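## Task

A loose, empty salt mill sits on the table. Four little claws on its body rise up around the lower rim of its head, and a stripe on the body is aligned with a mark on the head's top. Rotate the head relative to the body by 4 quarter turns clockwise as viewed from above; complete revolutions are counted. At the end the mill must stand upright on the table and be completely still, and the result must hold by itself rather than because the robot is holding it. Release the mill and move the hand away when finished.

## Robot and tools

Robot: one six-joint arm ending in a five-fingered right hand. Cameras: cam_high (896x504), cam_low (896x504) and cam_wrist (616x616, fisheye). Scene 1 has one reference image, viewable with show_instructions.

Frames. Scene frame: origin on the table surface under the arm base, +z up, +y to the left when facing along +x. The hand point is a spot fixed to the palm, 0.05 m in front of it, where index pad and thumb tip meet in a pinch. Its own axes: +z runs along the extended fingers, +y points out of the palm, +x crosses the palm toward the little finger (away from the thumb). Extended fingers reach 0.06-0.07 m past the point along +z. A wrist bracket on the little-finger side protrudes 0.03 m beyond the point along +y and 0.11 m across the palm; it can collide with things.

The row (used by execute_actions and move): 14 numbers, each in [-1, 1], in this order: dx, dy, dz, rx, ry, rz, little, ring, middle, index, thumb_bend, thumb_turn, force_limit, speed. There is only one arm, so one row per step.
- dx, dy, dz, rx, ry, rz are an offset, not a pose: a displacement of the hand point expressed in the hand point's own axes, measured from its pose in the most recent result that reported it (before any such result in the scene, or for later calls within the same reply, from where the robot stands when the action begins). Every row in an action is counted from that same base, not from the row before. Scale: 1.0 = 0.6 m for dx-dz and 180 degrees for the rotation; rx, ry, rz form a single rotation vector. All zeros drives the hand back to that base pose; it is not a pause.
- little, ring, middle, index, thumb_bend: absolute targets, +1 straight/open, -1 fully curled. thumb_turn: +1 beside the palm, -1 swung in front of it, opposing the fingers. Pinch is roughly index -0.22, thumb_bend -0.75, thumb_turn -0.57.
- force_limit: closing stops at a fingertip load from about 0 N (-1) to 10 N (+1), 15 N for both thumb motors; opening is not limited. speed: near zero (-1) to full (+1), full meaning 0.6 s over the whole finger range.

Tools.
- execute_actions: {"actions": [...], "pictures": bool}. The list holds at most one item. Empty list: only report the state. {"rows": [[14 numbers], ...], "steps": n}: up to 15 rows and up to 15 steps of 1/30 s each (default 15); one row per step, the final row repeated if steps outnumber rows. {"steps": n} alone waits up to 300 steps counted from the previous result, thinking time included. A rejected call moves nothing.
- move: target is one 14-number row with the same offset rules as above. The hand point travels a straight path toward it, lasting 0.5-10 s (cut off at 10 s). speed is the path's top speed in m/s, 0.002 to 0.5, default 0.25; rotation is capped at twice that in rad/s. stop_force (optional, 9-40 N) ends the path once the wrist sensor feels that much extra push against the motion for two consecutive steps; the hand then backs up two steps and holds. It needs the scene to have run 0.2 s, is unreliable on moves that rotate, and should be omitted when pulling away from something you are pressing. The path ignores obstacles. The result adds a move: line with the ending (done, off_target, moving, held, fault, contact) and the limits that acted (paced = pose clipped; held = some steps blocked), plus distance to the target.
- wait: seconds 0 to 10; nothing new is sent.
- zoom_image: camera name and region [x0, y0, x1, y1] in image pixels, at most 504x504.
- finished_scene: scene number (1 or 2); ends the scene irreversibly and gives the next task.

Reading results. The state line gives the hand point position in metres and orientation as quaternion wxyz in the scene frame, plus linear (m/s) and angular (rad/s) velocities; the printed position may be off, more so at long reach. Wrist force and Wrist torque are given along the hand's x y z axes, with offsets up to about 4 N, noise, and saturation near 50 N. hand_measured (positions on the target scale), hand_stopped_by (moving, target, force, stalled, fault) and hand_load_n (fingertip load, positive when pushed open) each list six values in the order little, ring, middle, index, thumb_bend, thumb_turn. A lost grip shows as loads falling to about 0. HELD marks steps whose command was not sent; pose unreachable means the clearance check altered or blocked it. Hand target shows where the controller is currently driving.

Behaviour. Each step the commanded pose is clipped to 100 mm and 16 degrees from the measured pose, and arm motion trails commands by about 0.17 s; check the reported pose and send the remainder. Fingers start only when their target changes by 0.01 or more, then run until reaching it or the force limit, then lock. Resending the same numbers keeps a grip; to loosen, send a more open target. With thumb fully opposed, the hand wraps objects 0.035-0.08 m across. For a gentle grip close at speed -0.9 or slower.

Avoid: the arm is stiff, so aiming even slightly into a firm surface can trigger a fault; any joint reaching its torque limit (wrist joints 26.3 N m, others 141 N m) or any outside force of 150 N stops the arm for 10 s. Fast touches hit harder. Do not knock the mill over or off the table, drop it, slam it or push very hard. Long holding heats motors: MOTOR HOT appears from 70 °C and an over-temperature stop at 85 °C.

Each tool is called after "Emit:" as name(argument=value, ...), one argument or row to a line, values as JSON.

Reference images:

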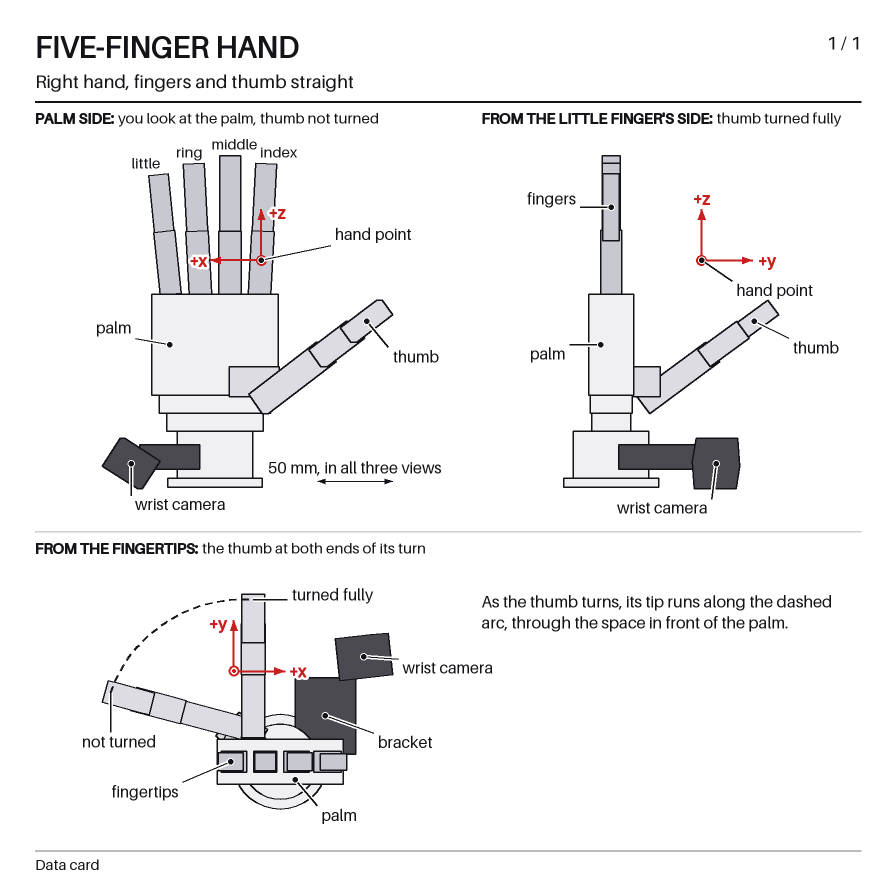

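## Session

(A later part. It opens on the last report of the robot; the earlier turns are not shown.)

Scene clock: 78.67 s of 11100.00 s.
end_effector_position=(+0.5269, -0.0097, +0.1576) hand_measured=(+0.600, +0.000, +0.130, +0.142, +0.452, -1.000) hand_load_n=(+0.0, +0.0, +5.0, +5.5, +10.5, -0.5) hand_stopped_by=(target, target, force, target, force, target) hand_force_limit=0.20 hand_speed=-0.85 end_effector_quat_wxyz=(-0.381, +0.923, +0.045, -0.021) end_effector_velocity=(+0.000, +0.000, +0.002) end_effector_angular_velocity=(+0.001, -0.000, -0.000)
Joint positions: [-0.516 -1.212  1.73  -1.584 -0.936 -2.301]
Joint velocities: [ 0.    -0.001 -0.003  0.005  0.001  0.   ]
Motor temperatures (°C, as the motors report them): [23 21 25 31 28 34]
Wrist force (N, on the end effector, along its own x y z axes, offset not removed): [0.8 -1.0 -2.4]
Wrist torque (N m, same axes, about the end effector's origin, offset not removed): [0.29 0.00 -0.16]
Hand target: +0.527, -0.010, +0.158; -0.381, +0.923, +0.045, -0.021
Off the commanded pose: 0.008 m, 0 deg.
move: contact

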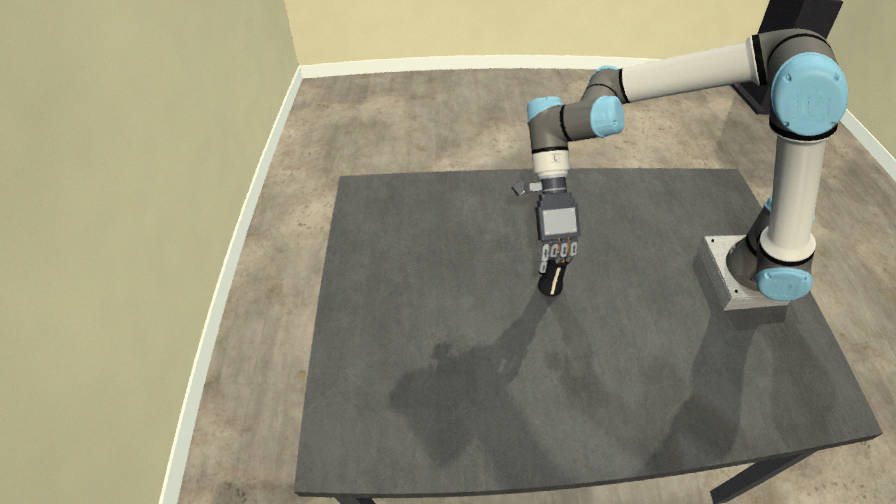

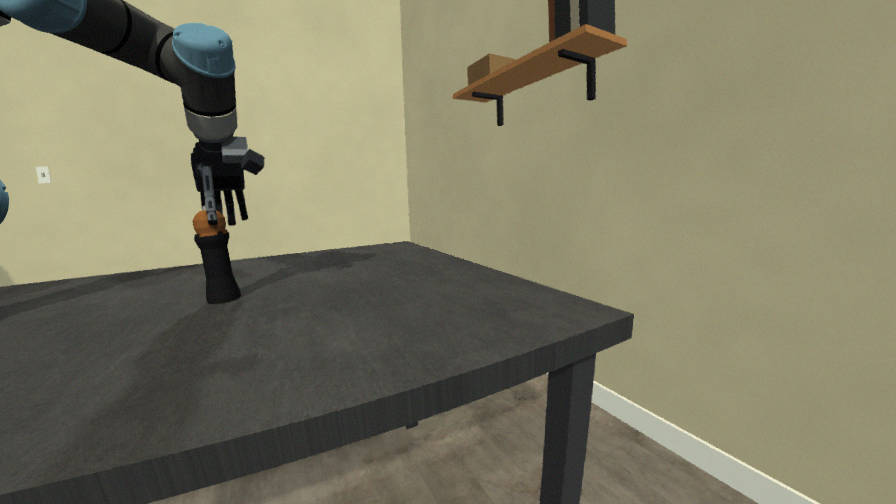

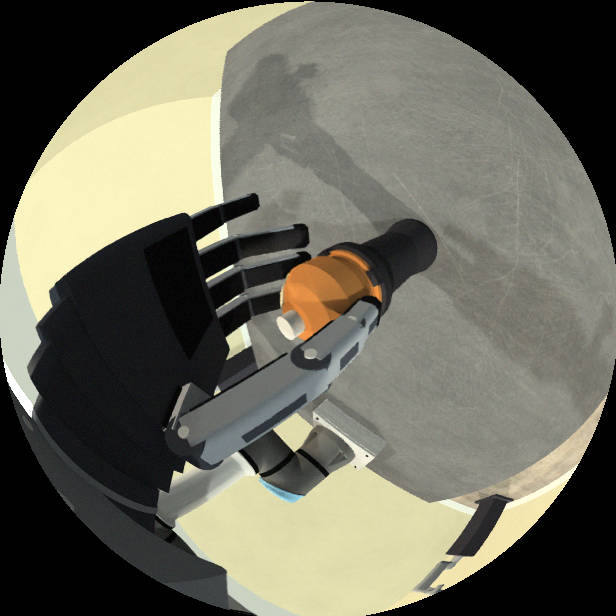

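Emit:
move(
  target=[0,0,0,0,0,0,0.6,0.2,0.25,0.25,0.7,-1,0.2,-0.7],
)

Emit:
move(
  target=[0,-0.005,-0.005,0,0,0,0.6,0.2,0.25,0.25,0.7,-1,0.2,-0.7],
  speed=0.02,
)

Emit:
move(
  target=[0,0,0,0,0,0,0.6,0.2,-0.2,-0.2,-0.5,-1,-0.85,-0.93],
)

Scene clock: 81.23 s of 11100.00 s.
end_effector_position=(+0.5269, -0.0097, +0.1576) hand_measured=(+0.600, +0.200, +0.250, +0.250, +0.700, -1.000) hand_load_n=(+0.0, +0.0, +0.0, +0.0, +0.0, +0.0) hand_stopped_by=(target, target, target, target, target, target) hand_force_limit=0.20 hand_speed=-0.70 end_effector_quat_wxyz=(-0.381, +0.923, +0.045, -0.021) end_effector_velocity=(+0.000, +0.000, +0.000) end_effector_angular_velocity=(+0.000, -0.001, +0.001)
Joint positions: [-0.516 -1.212  1.73  -1.584 -0.936 -2.301]
Joint velocities: [ 0.     0.    -0.001  0.     0.001 -0.001]
Motor temperatures (°C, as the motors report them): [23 21 25 31 28 34]
Wrist force (N, on the end effector, along its own x y z axes, offset not removed): [0.7 3.9 1.6]
Wrist torque (N m, same axes, about the end effector's origin, offset not removed): [0.54 -0.32 0.05]
Hand target: +0.527, -0.010, +0.158; -0.381, +0.923, +0.045, -0.021
Off the commanded pose: 0.000 m, 0 deg.
move: done

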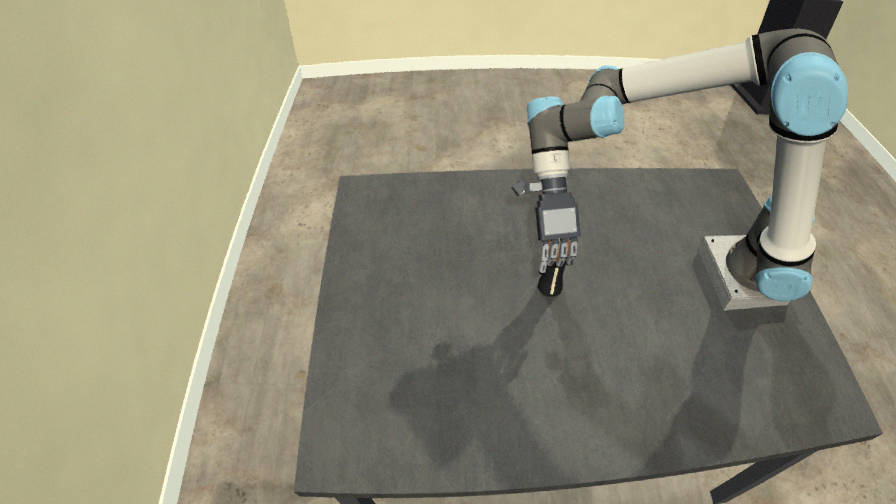

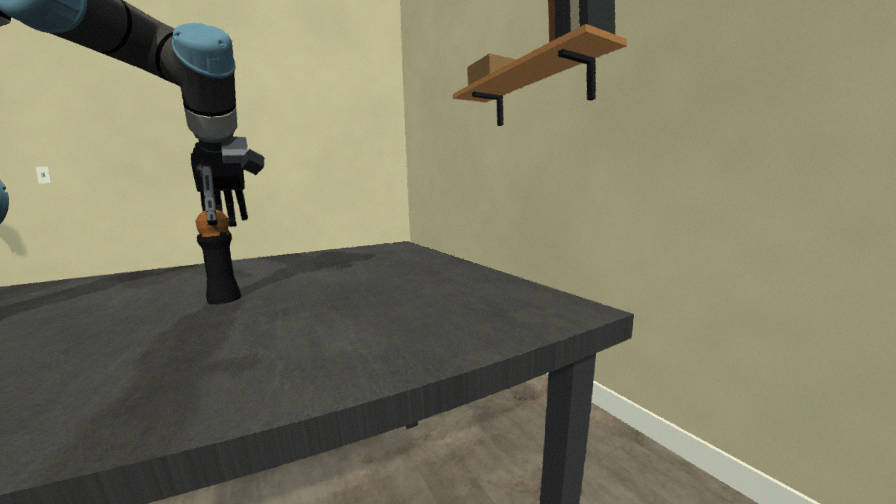

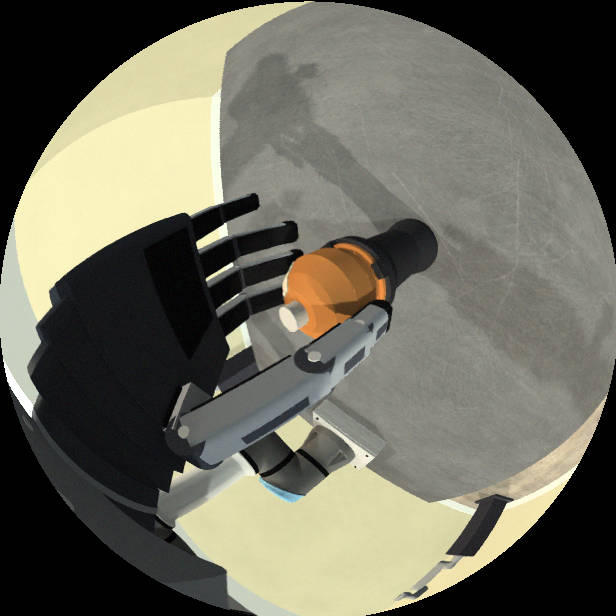

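Scene clock: 81.93 s of 11100.00 s.
end_effector_position=(+0.5269, -0.0097, +0.1615) hand_measured=(+0.600, +0.200, +0.250, +0.250, +0.700, -1.000) hand_load_n=(+0.0, +0.0, +0.0, +0.0, +0.0, +0.0) hand_stopped_by=(target, target, target, target, target, target) hand_force_limit=0.20 hand_speed=-0.70 end_effector_quat_wxyz=(-0.381, +0.923, +0.045, -0.021) end_effector_velocity=(+0.000, +0.000, +0.002) end_effector_angular_velocity=(+0.001, -0.000, -0.001)
Joint positions: [-0.516 -1.216  1.725 -1.574 -0.936 -2.301]
Joint velocities: [-0.    -0.002 -0.003  0.006  0.001 -0.   ]
Motor temperatures (°C, as the motors report them): [23 21 25 31 28 34]
Wrist force (N, on the end effector, along its own x y z axes, offset not removed): [0.0 2.9 2.2]
Wrist torque (N m, same axes, about the end effector's origin, offset not removed): [0.38 -0.19 0.06]
Hand target: +0.527, -0.010, +0.162; -0.381, +0.923, +0.045, -0.021
Off the commanded pose: 0.000 m, 0 deg.
move: done

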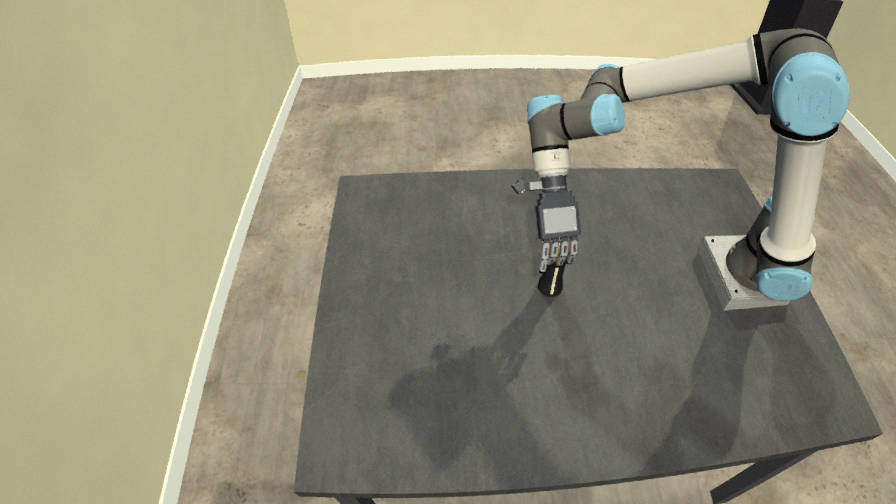

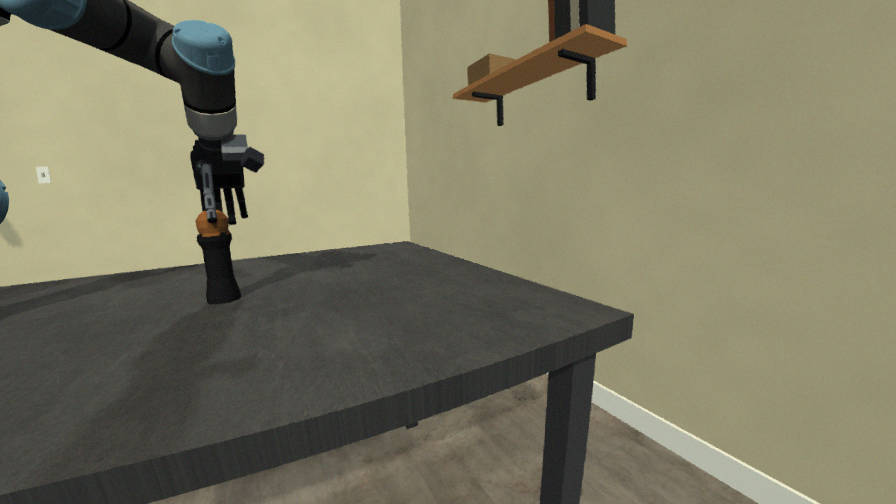

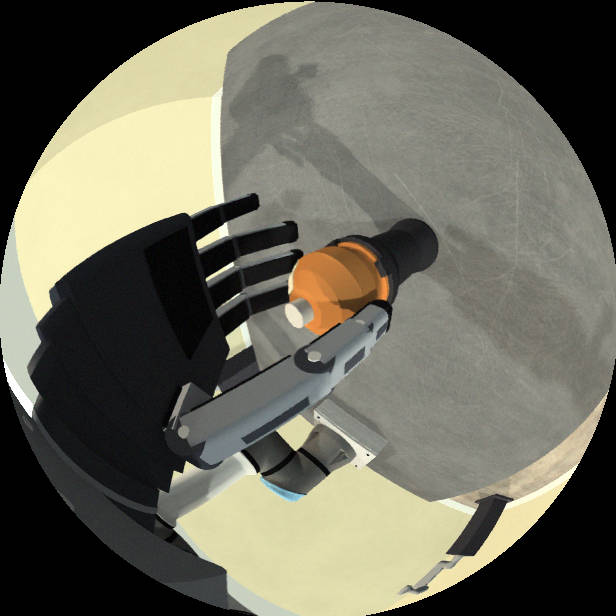

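Scene clock: 83.73 s of 11100.00 s.
end_effector_position=(+0.5269, -0.0097, +0.1615) hand_measured=(+0.600, +0.200, +0.146, +0.110, +0.584, -1.000) hand_load_n=(+0.0, +0.0, +0.5, +1.5, +1.0, +0.0) hand_stopped_by=(target, target, force, force, force, target) hand_force_limit=-0.85 hand_speed=-0.93 end_effector_quat_wxyz=(-0.381, +0.923, +0.045, -0.021) end_effector_velocity=(-0.000, +0.000, -0.000) end_effector_angular_velocity=(+0.000, +0.000, +0.000)
Joint positions: [-0.516 -1.216  1.725 -1.574 -0.936 -2.301]
Joint velocities: [ 0.  0. -0.  0. -0. -0.]
Motor temperatures (°C, as the motors report them): [23 21 25 31 28 34]
Wrist force (N, on the end effector, along its own x y z axes, offset not removed): [-0.1 3.5 4.2]
Wrist torque (N m, same axes, about the end effector's origin, offset not removed): [0.42 -0.13 0.06]
Hand target: +0.527, -0.010, +0.162; -0.381, +0.923, +0.045, -0.021
Off the commanded pose: 0.000 m, 0 deg.
move: done

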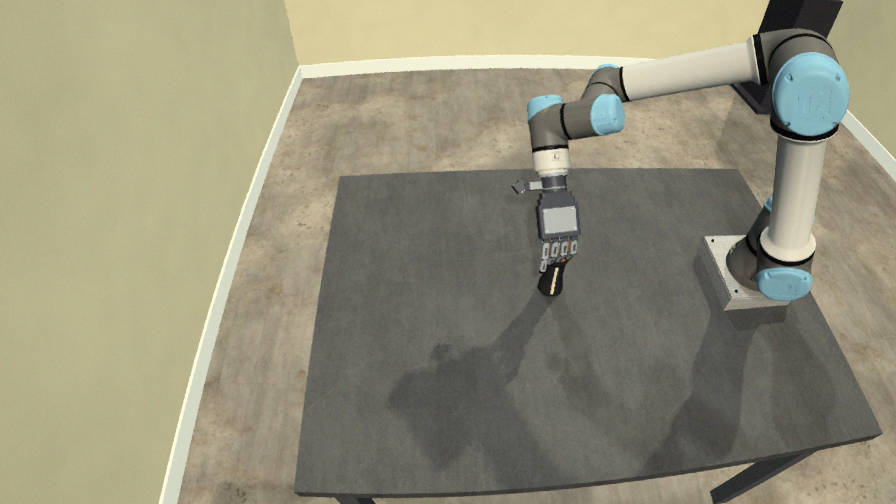

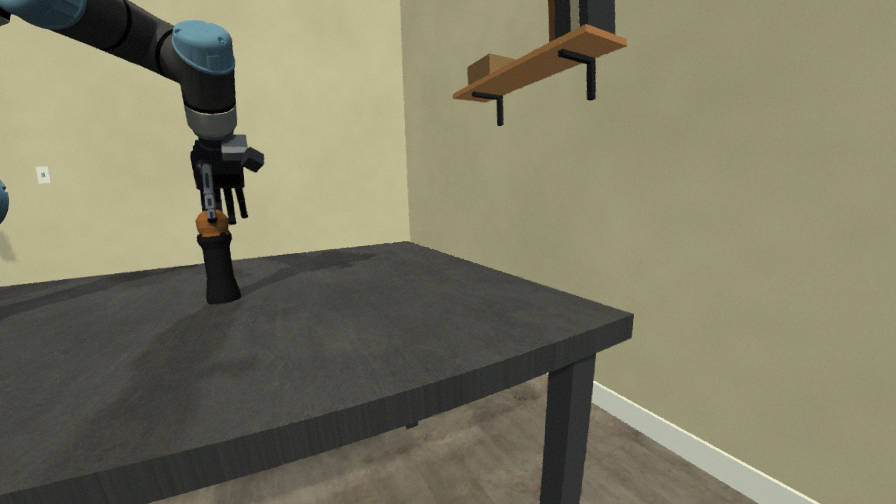

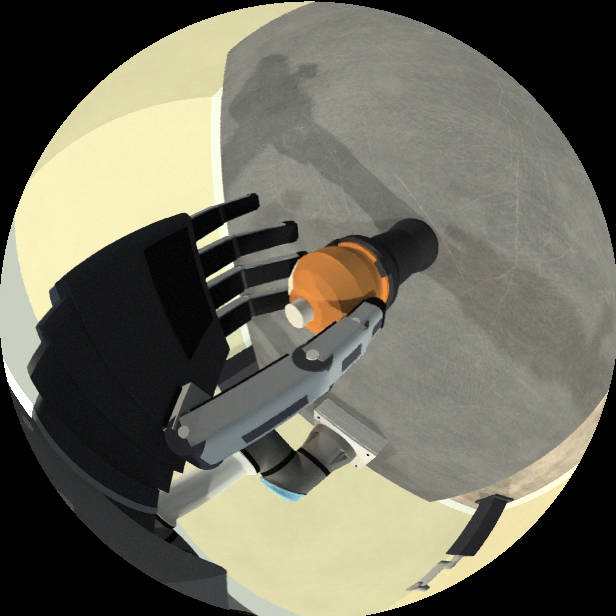

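Emit:
move(
  target=[0,0,0,0,0,0,0.6,0.2,-0.3,-0.3,-0.6,-1,0.5,-0.93],
)

Emit:
move(
  target=[0,0.004,0.004,0,0,0,0.6,0.2,-0.3,-0.3,-0.6,-1,0.5,-0.93],
  speed=0.002,
  stop_force=14,
)

Emit:
move(
  target=[0.0091,-0.0052,0.0052,0.0008,0.1175,0.118,0.6,0.2,-0.3,-0.3,-0.6,-1,0.5,-0.93],
  speed=0.1,
)

Emit:
zoom_image(
  camera="cam_high",
  region=[490, 190, 620, 320],
)

Scene clock: 88.33 s of 11100.00 s.
end_effector_position=(+0.5269, -0.0097, +0.1615) hand_measured=(+0.600, +0.200, +0.102, +0.070, +0.580, -1.000) hand_load_n=(+0.0, +0.0, +8.0, +7.0, +13.0, +0.5) hand_stopped_by=(target, target, force, force, force, target) hand_force_limit=0.50 hand_speed=-0.93 end_effector_quat_wxyz=(-0.381, +0.923, +0.045, -0.021) end_effector_velocity=(-0.001, +0.000, -0.000) end_effector_angular_velocity=(+0.001, +0.003, -0.000)
Joint positions: [-0.516 -1.216  1.725 -1.574 -0.936 -2.301]
Joint velocities: [-0.     0.     0.001  0.001 -0.001  0.001]
Motor temperatures (°C, as the motors report them): [23 21 25 31 28 34]
Wrist force (N, on the end effector, along its own x y z axes, offset not removed): [-1.6 3.8 3.4]
Wrist torque (N m, same axes, about the end effector's origin, offset not removed): [0.49 0.11 -0.06]
Hand target: +0.527, -0.010, +0.162; -0.381, +0.923, +0.045, -0.021
Off the commanded pose: 0.000 m, 0 deg.
After step 90, 0.90 s passed at rest.
move: done

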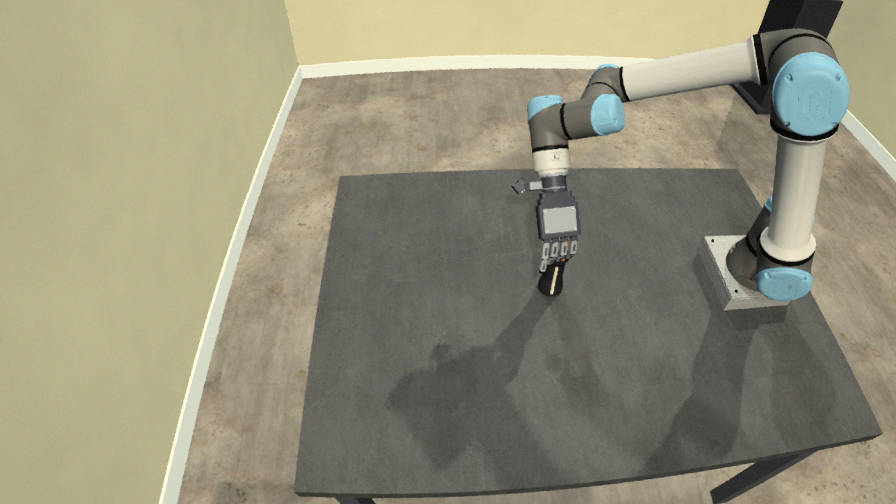

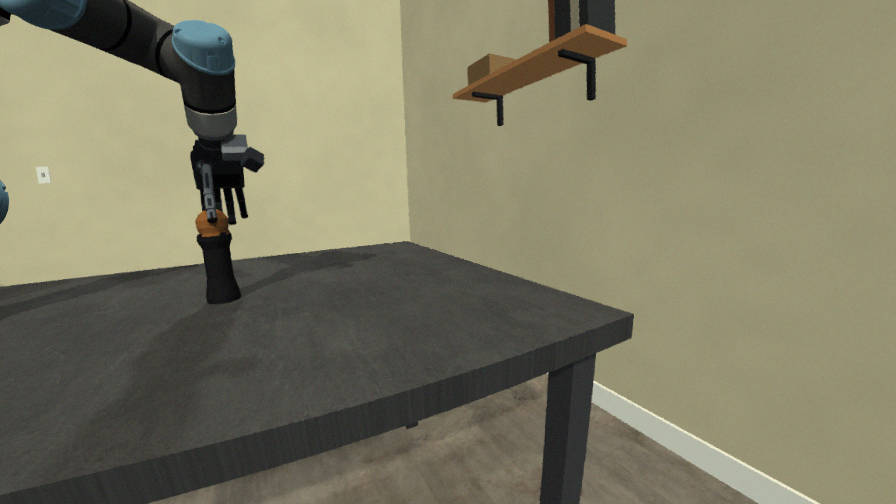

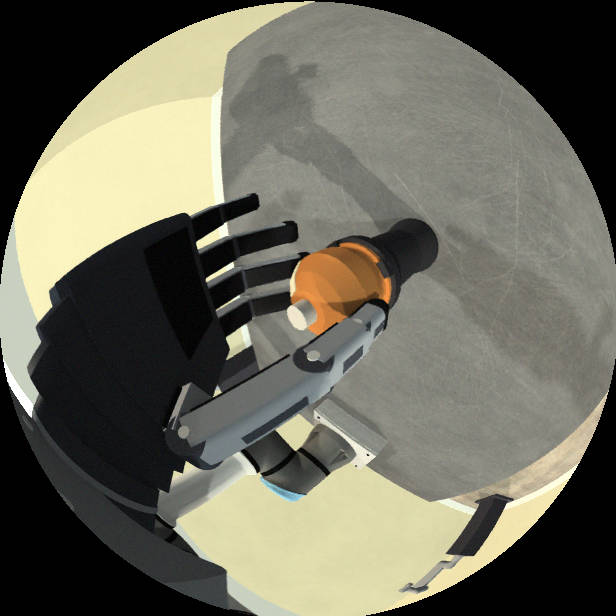

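Scene clock: 89.13 s of 11100.00 s.
end_effector_position=(+0.5269, -0.0097, +0.1606) hand_measured=(+0.600, +0.200, +0.102, +0.070, +0.580, -1.000) hand_load_n=(+0.0, +0.0, +8.0, +7.0, +12.5, +0.5) hand_stopped_by=(target, target, force, force, force, target) hand_force_limit=0.50 hand_speed=-0.93 end_effector_quat_wxyz=(-0.381, +0.923, +0.045, -0.021) end_effector_velocity=(-0.001, +0.000, -0.000) end_effector_angular_velocity=(+0.001, +0.003, +0.002)
Joint positions: [-0.516 -1.215  1.727 -1.577 -0.936 -2.301]
Joint velocities: [ 0.     0.001 -0.     0.003 -0.001 -0.001]
Motor temperatures (°C, as the motors report them): [23 21 25 31 28 34]
Wrist force (N, on the end effector, along its own x y z axes, offset not removed): [-0.9 -6.9 -3.4]
Wrist torque (N m, same axes, about the end effector's origin, offset not removed): [0.68 -0.02 -0.11]
Hand target: +0.527, -0.010, +0.161; -0.381, +0.923, +0.045, -0.021
Off the commanded pose: 0.002 m, 0 deg.
move: contact

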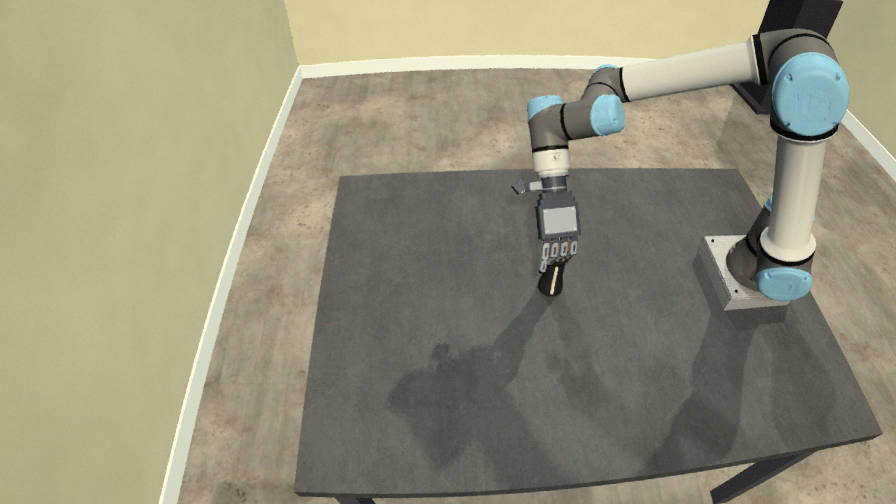

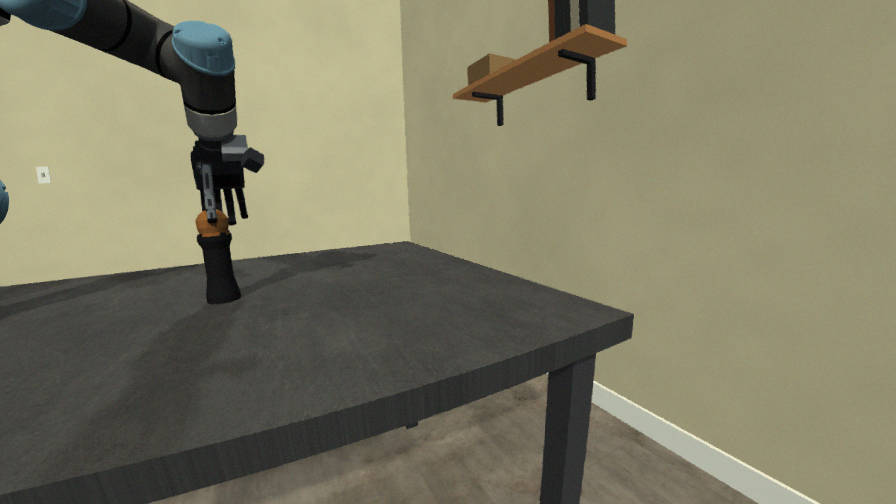

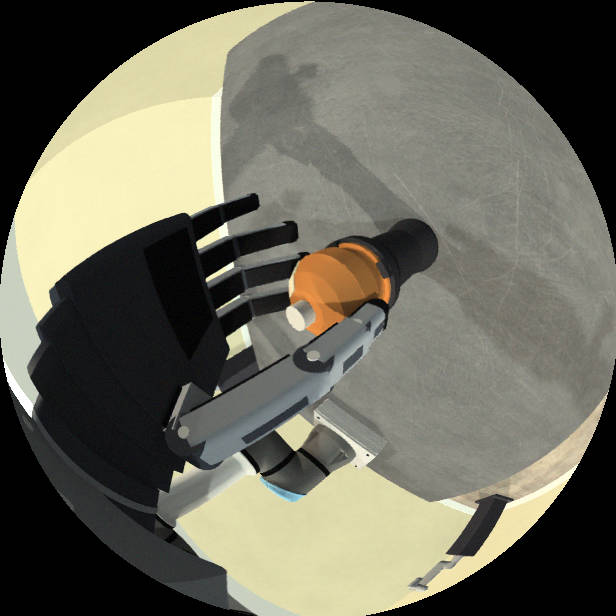

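Scene clock: 92.17 s of 11100.00 s.
end_effector_position=(+0.5319, -0.0048, +0.1605) hand_measured=(+0.600, +0.200, +0.102, +0.070, +0.580, -1.000) hand_load_n=(+0.0, +0.0, +7.5, +6.0, +13.5, -1.5) hand_stopped_by=(target, target, force, force, force, target) hand_force_limit=0.50 hand_speed=-0.93 end_effector_quat_wxyz=(-0.374, +0.903, -0.195, +0.078) end_effector_velocity=(+0.001, -0.000, +0.001) end_effector_angular_velocity=(-0.002, -0.003, -0.014)
Joint positions: [-0.574 -1.324  1.988 -2.116 -0.795 -1.715]
Joint velocities: [-0.    -0.003  0.006 -0.021  0.001  0.02 ]
Motor temperatures (°C, as the motors report them): [23 21 25 31 28 34]
Wrist force (N, on the end effector, along its own x y z axes, offset not removed): [1.5 0.5 -2.2]
Wrist torque (N m, same axes, about the end effector's origin, offset not removed): [0.43 0.01 -0.12]
Hand target: +0.532, -0.005, +0.161; -0.374, +0.903, -0.196, +0.079
Off the commanded pose: 0.000 m, 0 deg.
move: done

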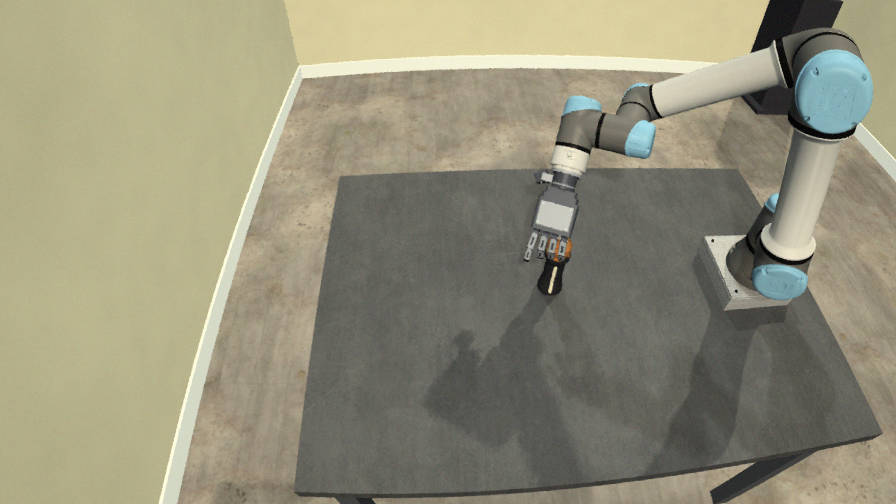

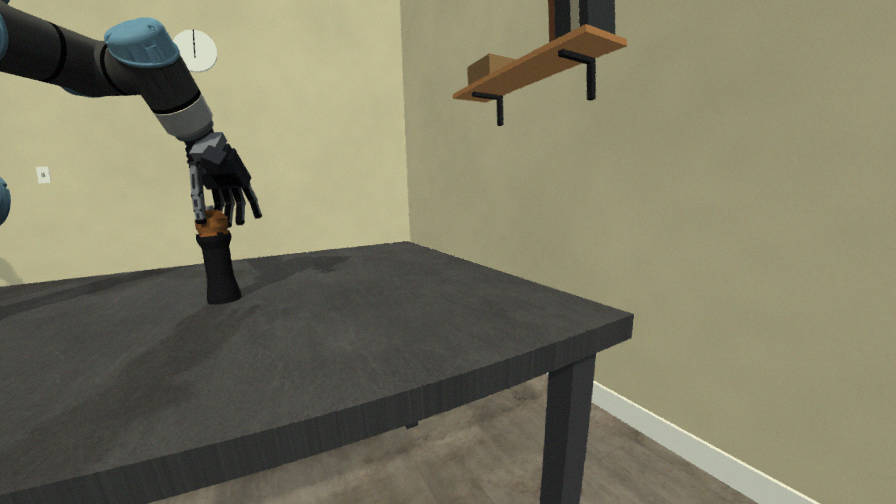

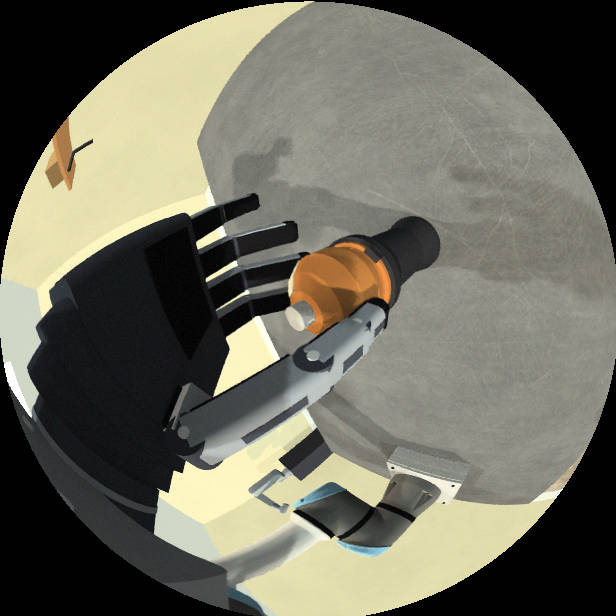

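Region (490, 190, 620, 320) of cam_high's 896x504 image, scaled by 3.877, with more detail than that image has.

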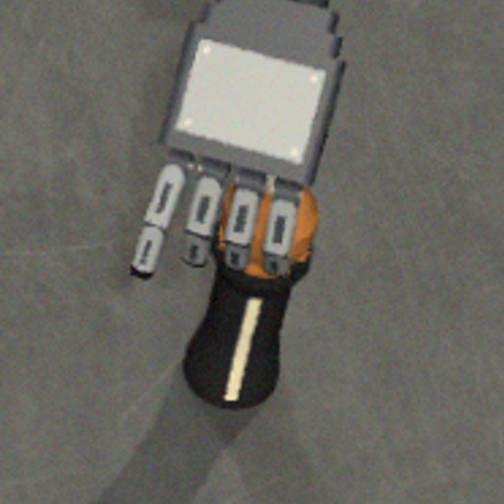

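Emit:
move(
  target=[0.0137,-0.0013,0.0033,0.0008,0.1175,0.118,0.6,0.2,-0.3,-0.3,-0.6,-1,0.5,-0.93],
  speed=0.15,
)

Emit:
move(
  target=[0.0112,-0.0028,0.0042,0.0008,0.1175,0.118,0.6,0.2,-0.3,-0.3,-0.6,-1,0.5,-0.93],
  speed=0.15,
)

Emit:
zoom_image(
  camera="cam_high",
  region=[490, 190, 620, 320],
)

Scene clock: 96.90 s of 11100.00 s.
end_effector_position=(+0.5403, -0.0064, +0.1597) hand_measured=(+0.600, +0.200, +0.102, +0.070, +0.580, -1.000) hand_load_n=(+0.0, +0.0, +7.0, +5.0, +14.0, -3.0) hand_stopped_by=(target, target, force, force, force, target) hand_force_limit=0.50 hand_speed=-0.93 end_effector_quat_wxyz=(-0.341, +0.823, -0.421, +0.172) end_effector_velocity=(+0.000, -0.000, -0.000) end_effector_angular_velocity=(-0.003, -0.001, -0.016)
Joint positions: [-0.58  -1.351  2.189 -2.773 -0.868 -1.016]
Joint velocities: [ 0.001  0.     0.005 -0.021 -0.008  0.021]
Motor temperatures (°C, as the motors report them): [23 21 25 31 28 34]
Wrist force (N, on the end effector, along its own x y z axes, offset not removed): [1.1 -4.3 -8.0]
Wrist torque (N m, same axes, about the end effector's origin, offset not removed): [0.43 0.15 -0.17]
Hand target: +0.540, -0.006, +0.160; -0.341, +0.822, -0.422, +0.172
Off the commanded pose: 0.000 m, 0 deg.
move: done

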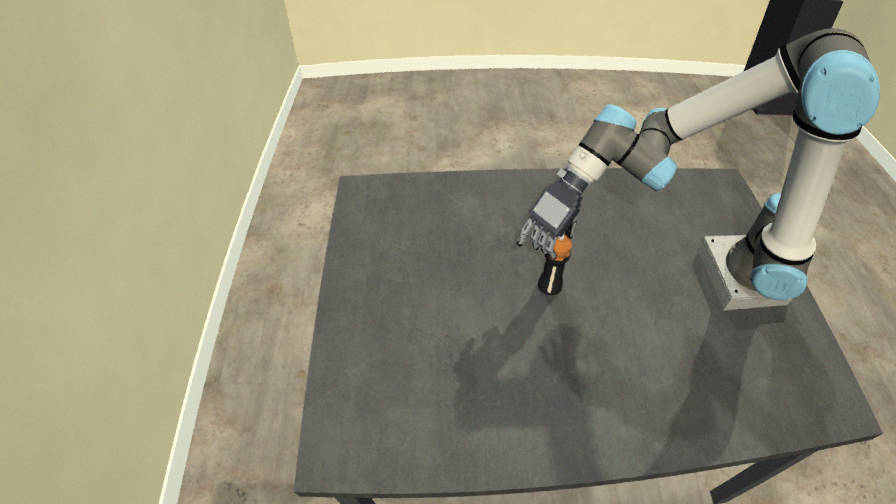

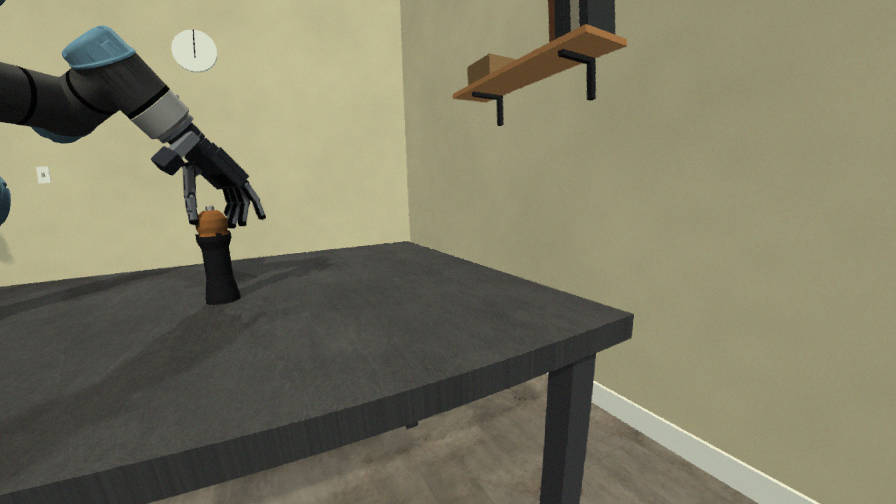

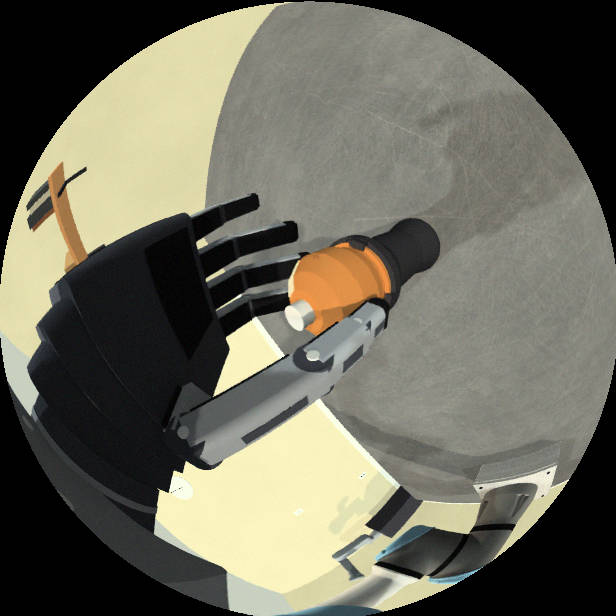

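Scene clock: 99.13 s of 11100.00 s.
end_effector_position=(+0.5466, -0.0102, +0.1591) hand_measured=(+0.600, +0.200, +0.102, +0.070, +0.580, -1.000) hand_load_n=(+0.0, +0.0, +7.5, +6.0, +14.0, -2.5) hand_stopped_by=(target, target, force, force, force, target) hand_force_limit=0.50 hand_speed=-0.93 end_effector_quat_wxyz=(-0.285, +0.686, -0.619, +0.254) end_effector_velocity=(+0.001, -0.000, +0.001) end_effector_angular_velocity=(-0.002, -0.003, -0.014)
Joint positions: [-0.504 -1.342  2.288 -3.205 -1.184 -0.415]
Joint velocities: [ 0.004 -0.     0.    -0.01  -0.012  0.015]
Motor temperatures (°C, as the motors report them): [23 21 25 31 28 34]
Wrist force (N, on the end effector, along its own x y z axes, offset not removed): [1.6 -1.9 -4.8]
Wrist torque (N m, same axes, about the end effector's origin, offset not removed): [0.49 -0.01 -0.07]
Hand target: +0.547, -0.010, +0.159; -0.285, +0.686, -0.620, +0.254
Off the commanded pose: 0.000 m, 0 deg.
move: done

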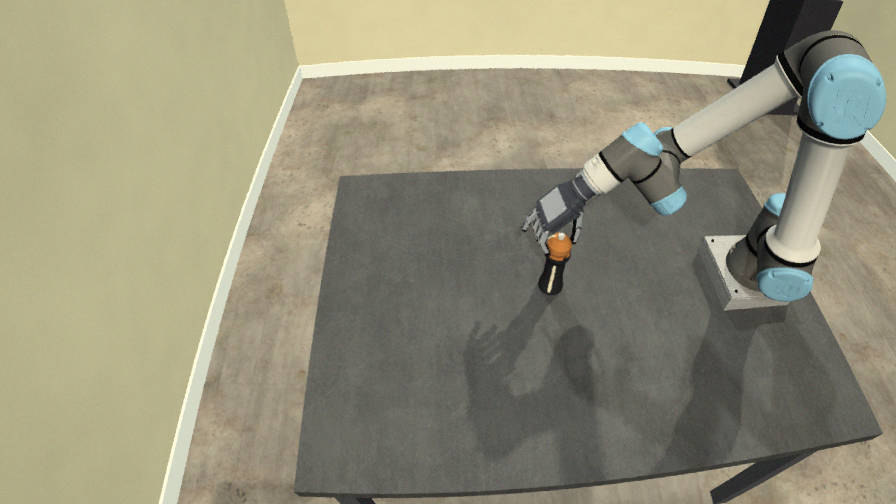

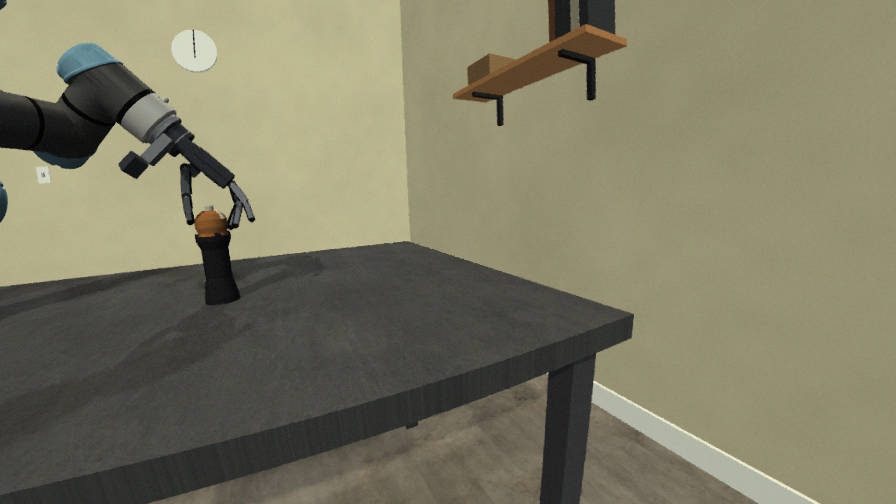

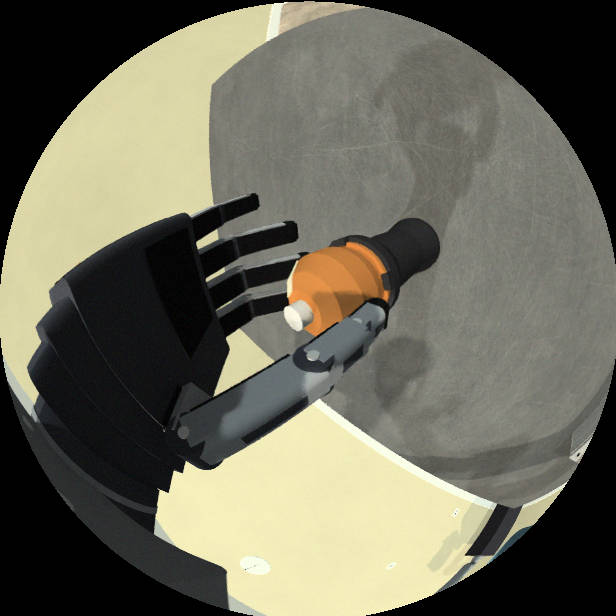

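Region (490, 190, 620, 320) of cam_high's 896x504 image, scaled by 3.877, with more detail than that image has.

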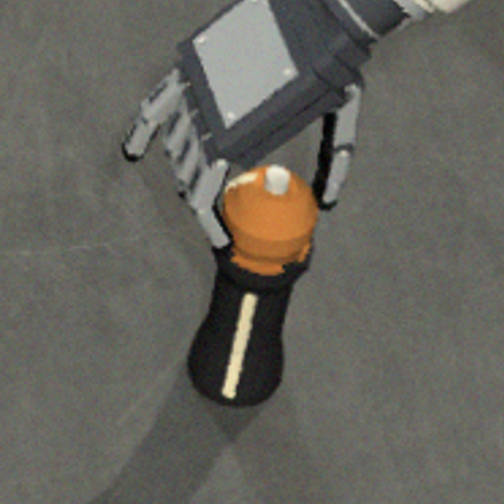

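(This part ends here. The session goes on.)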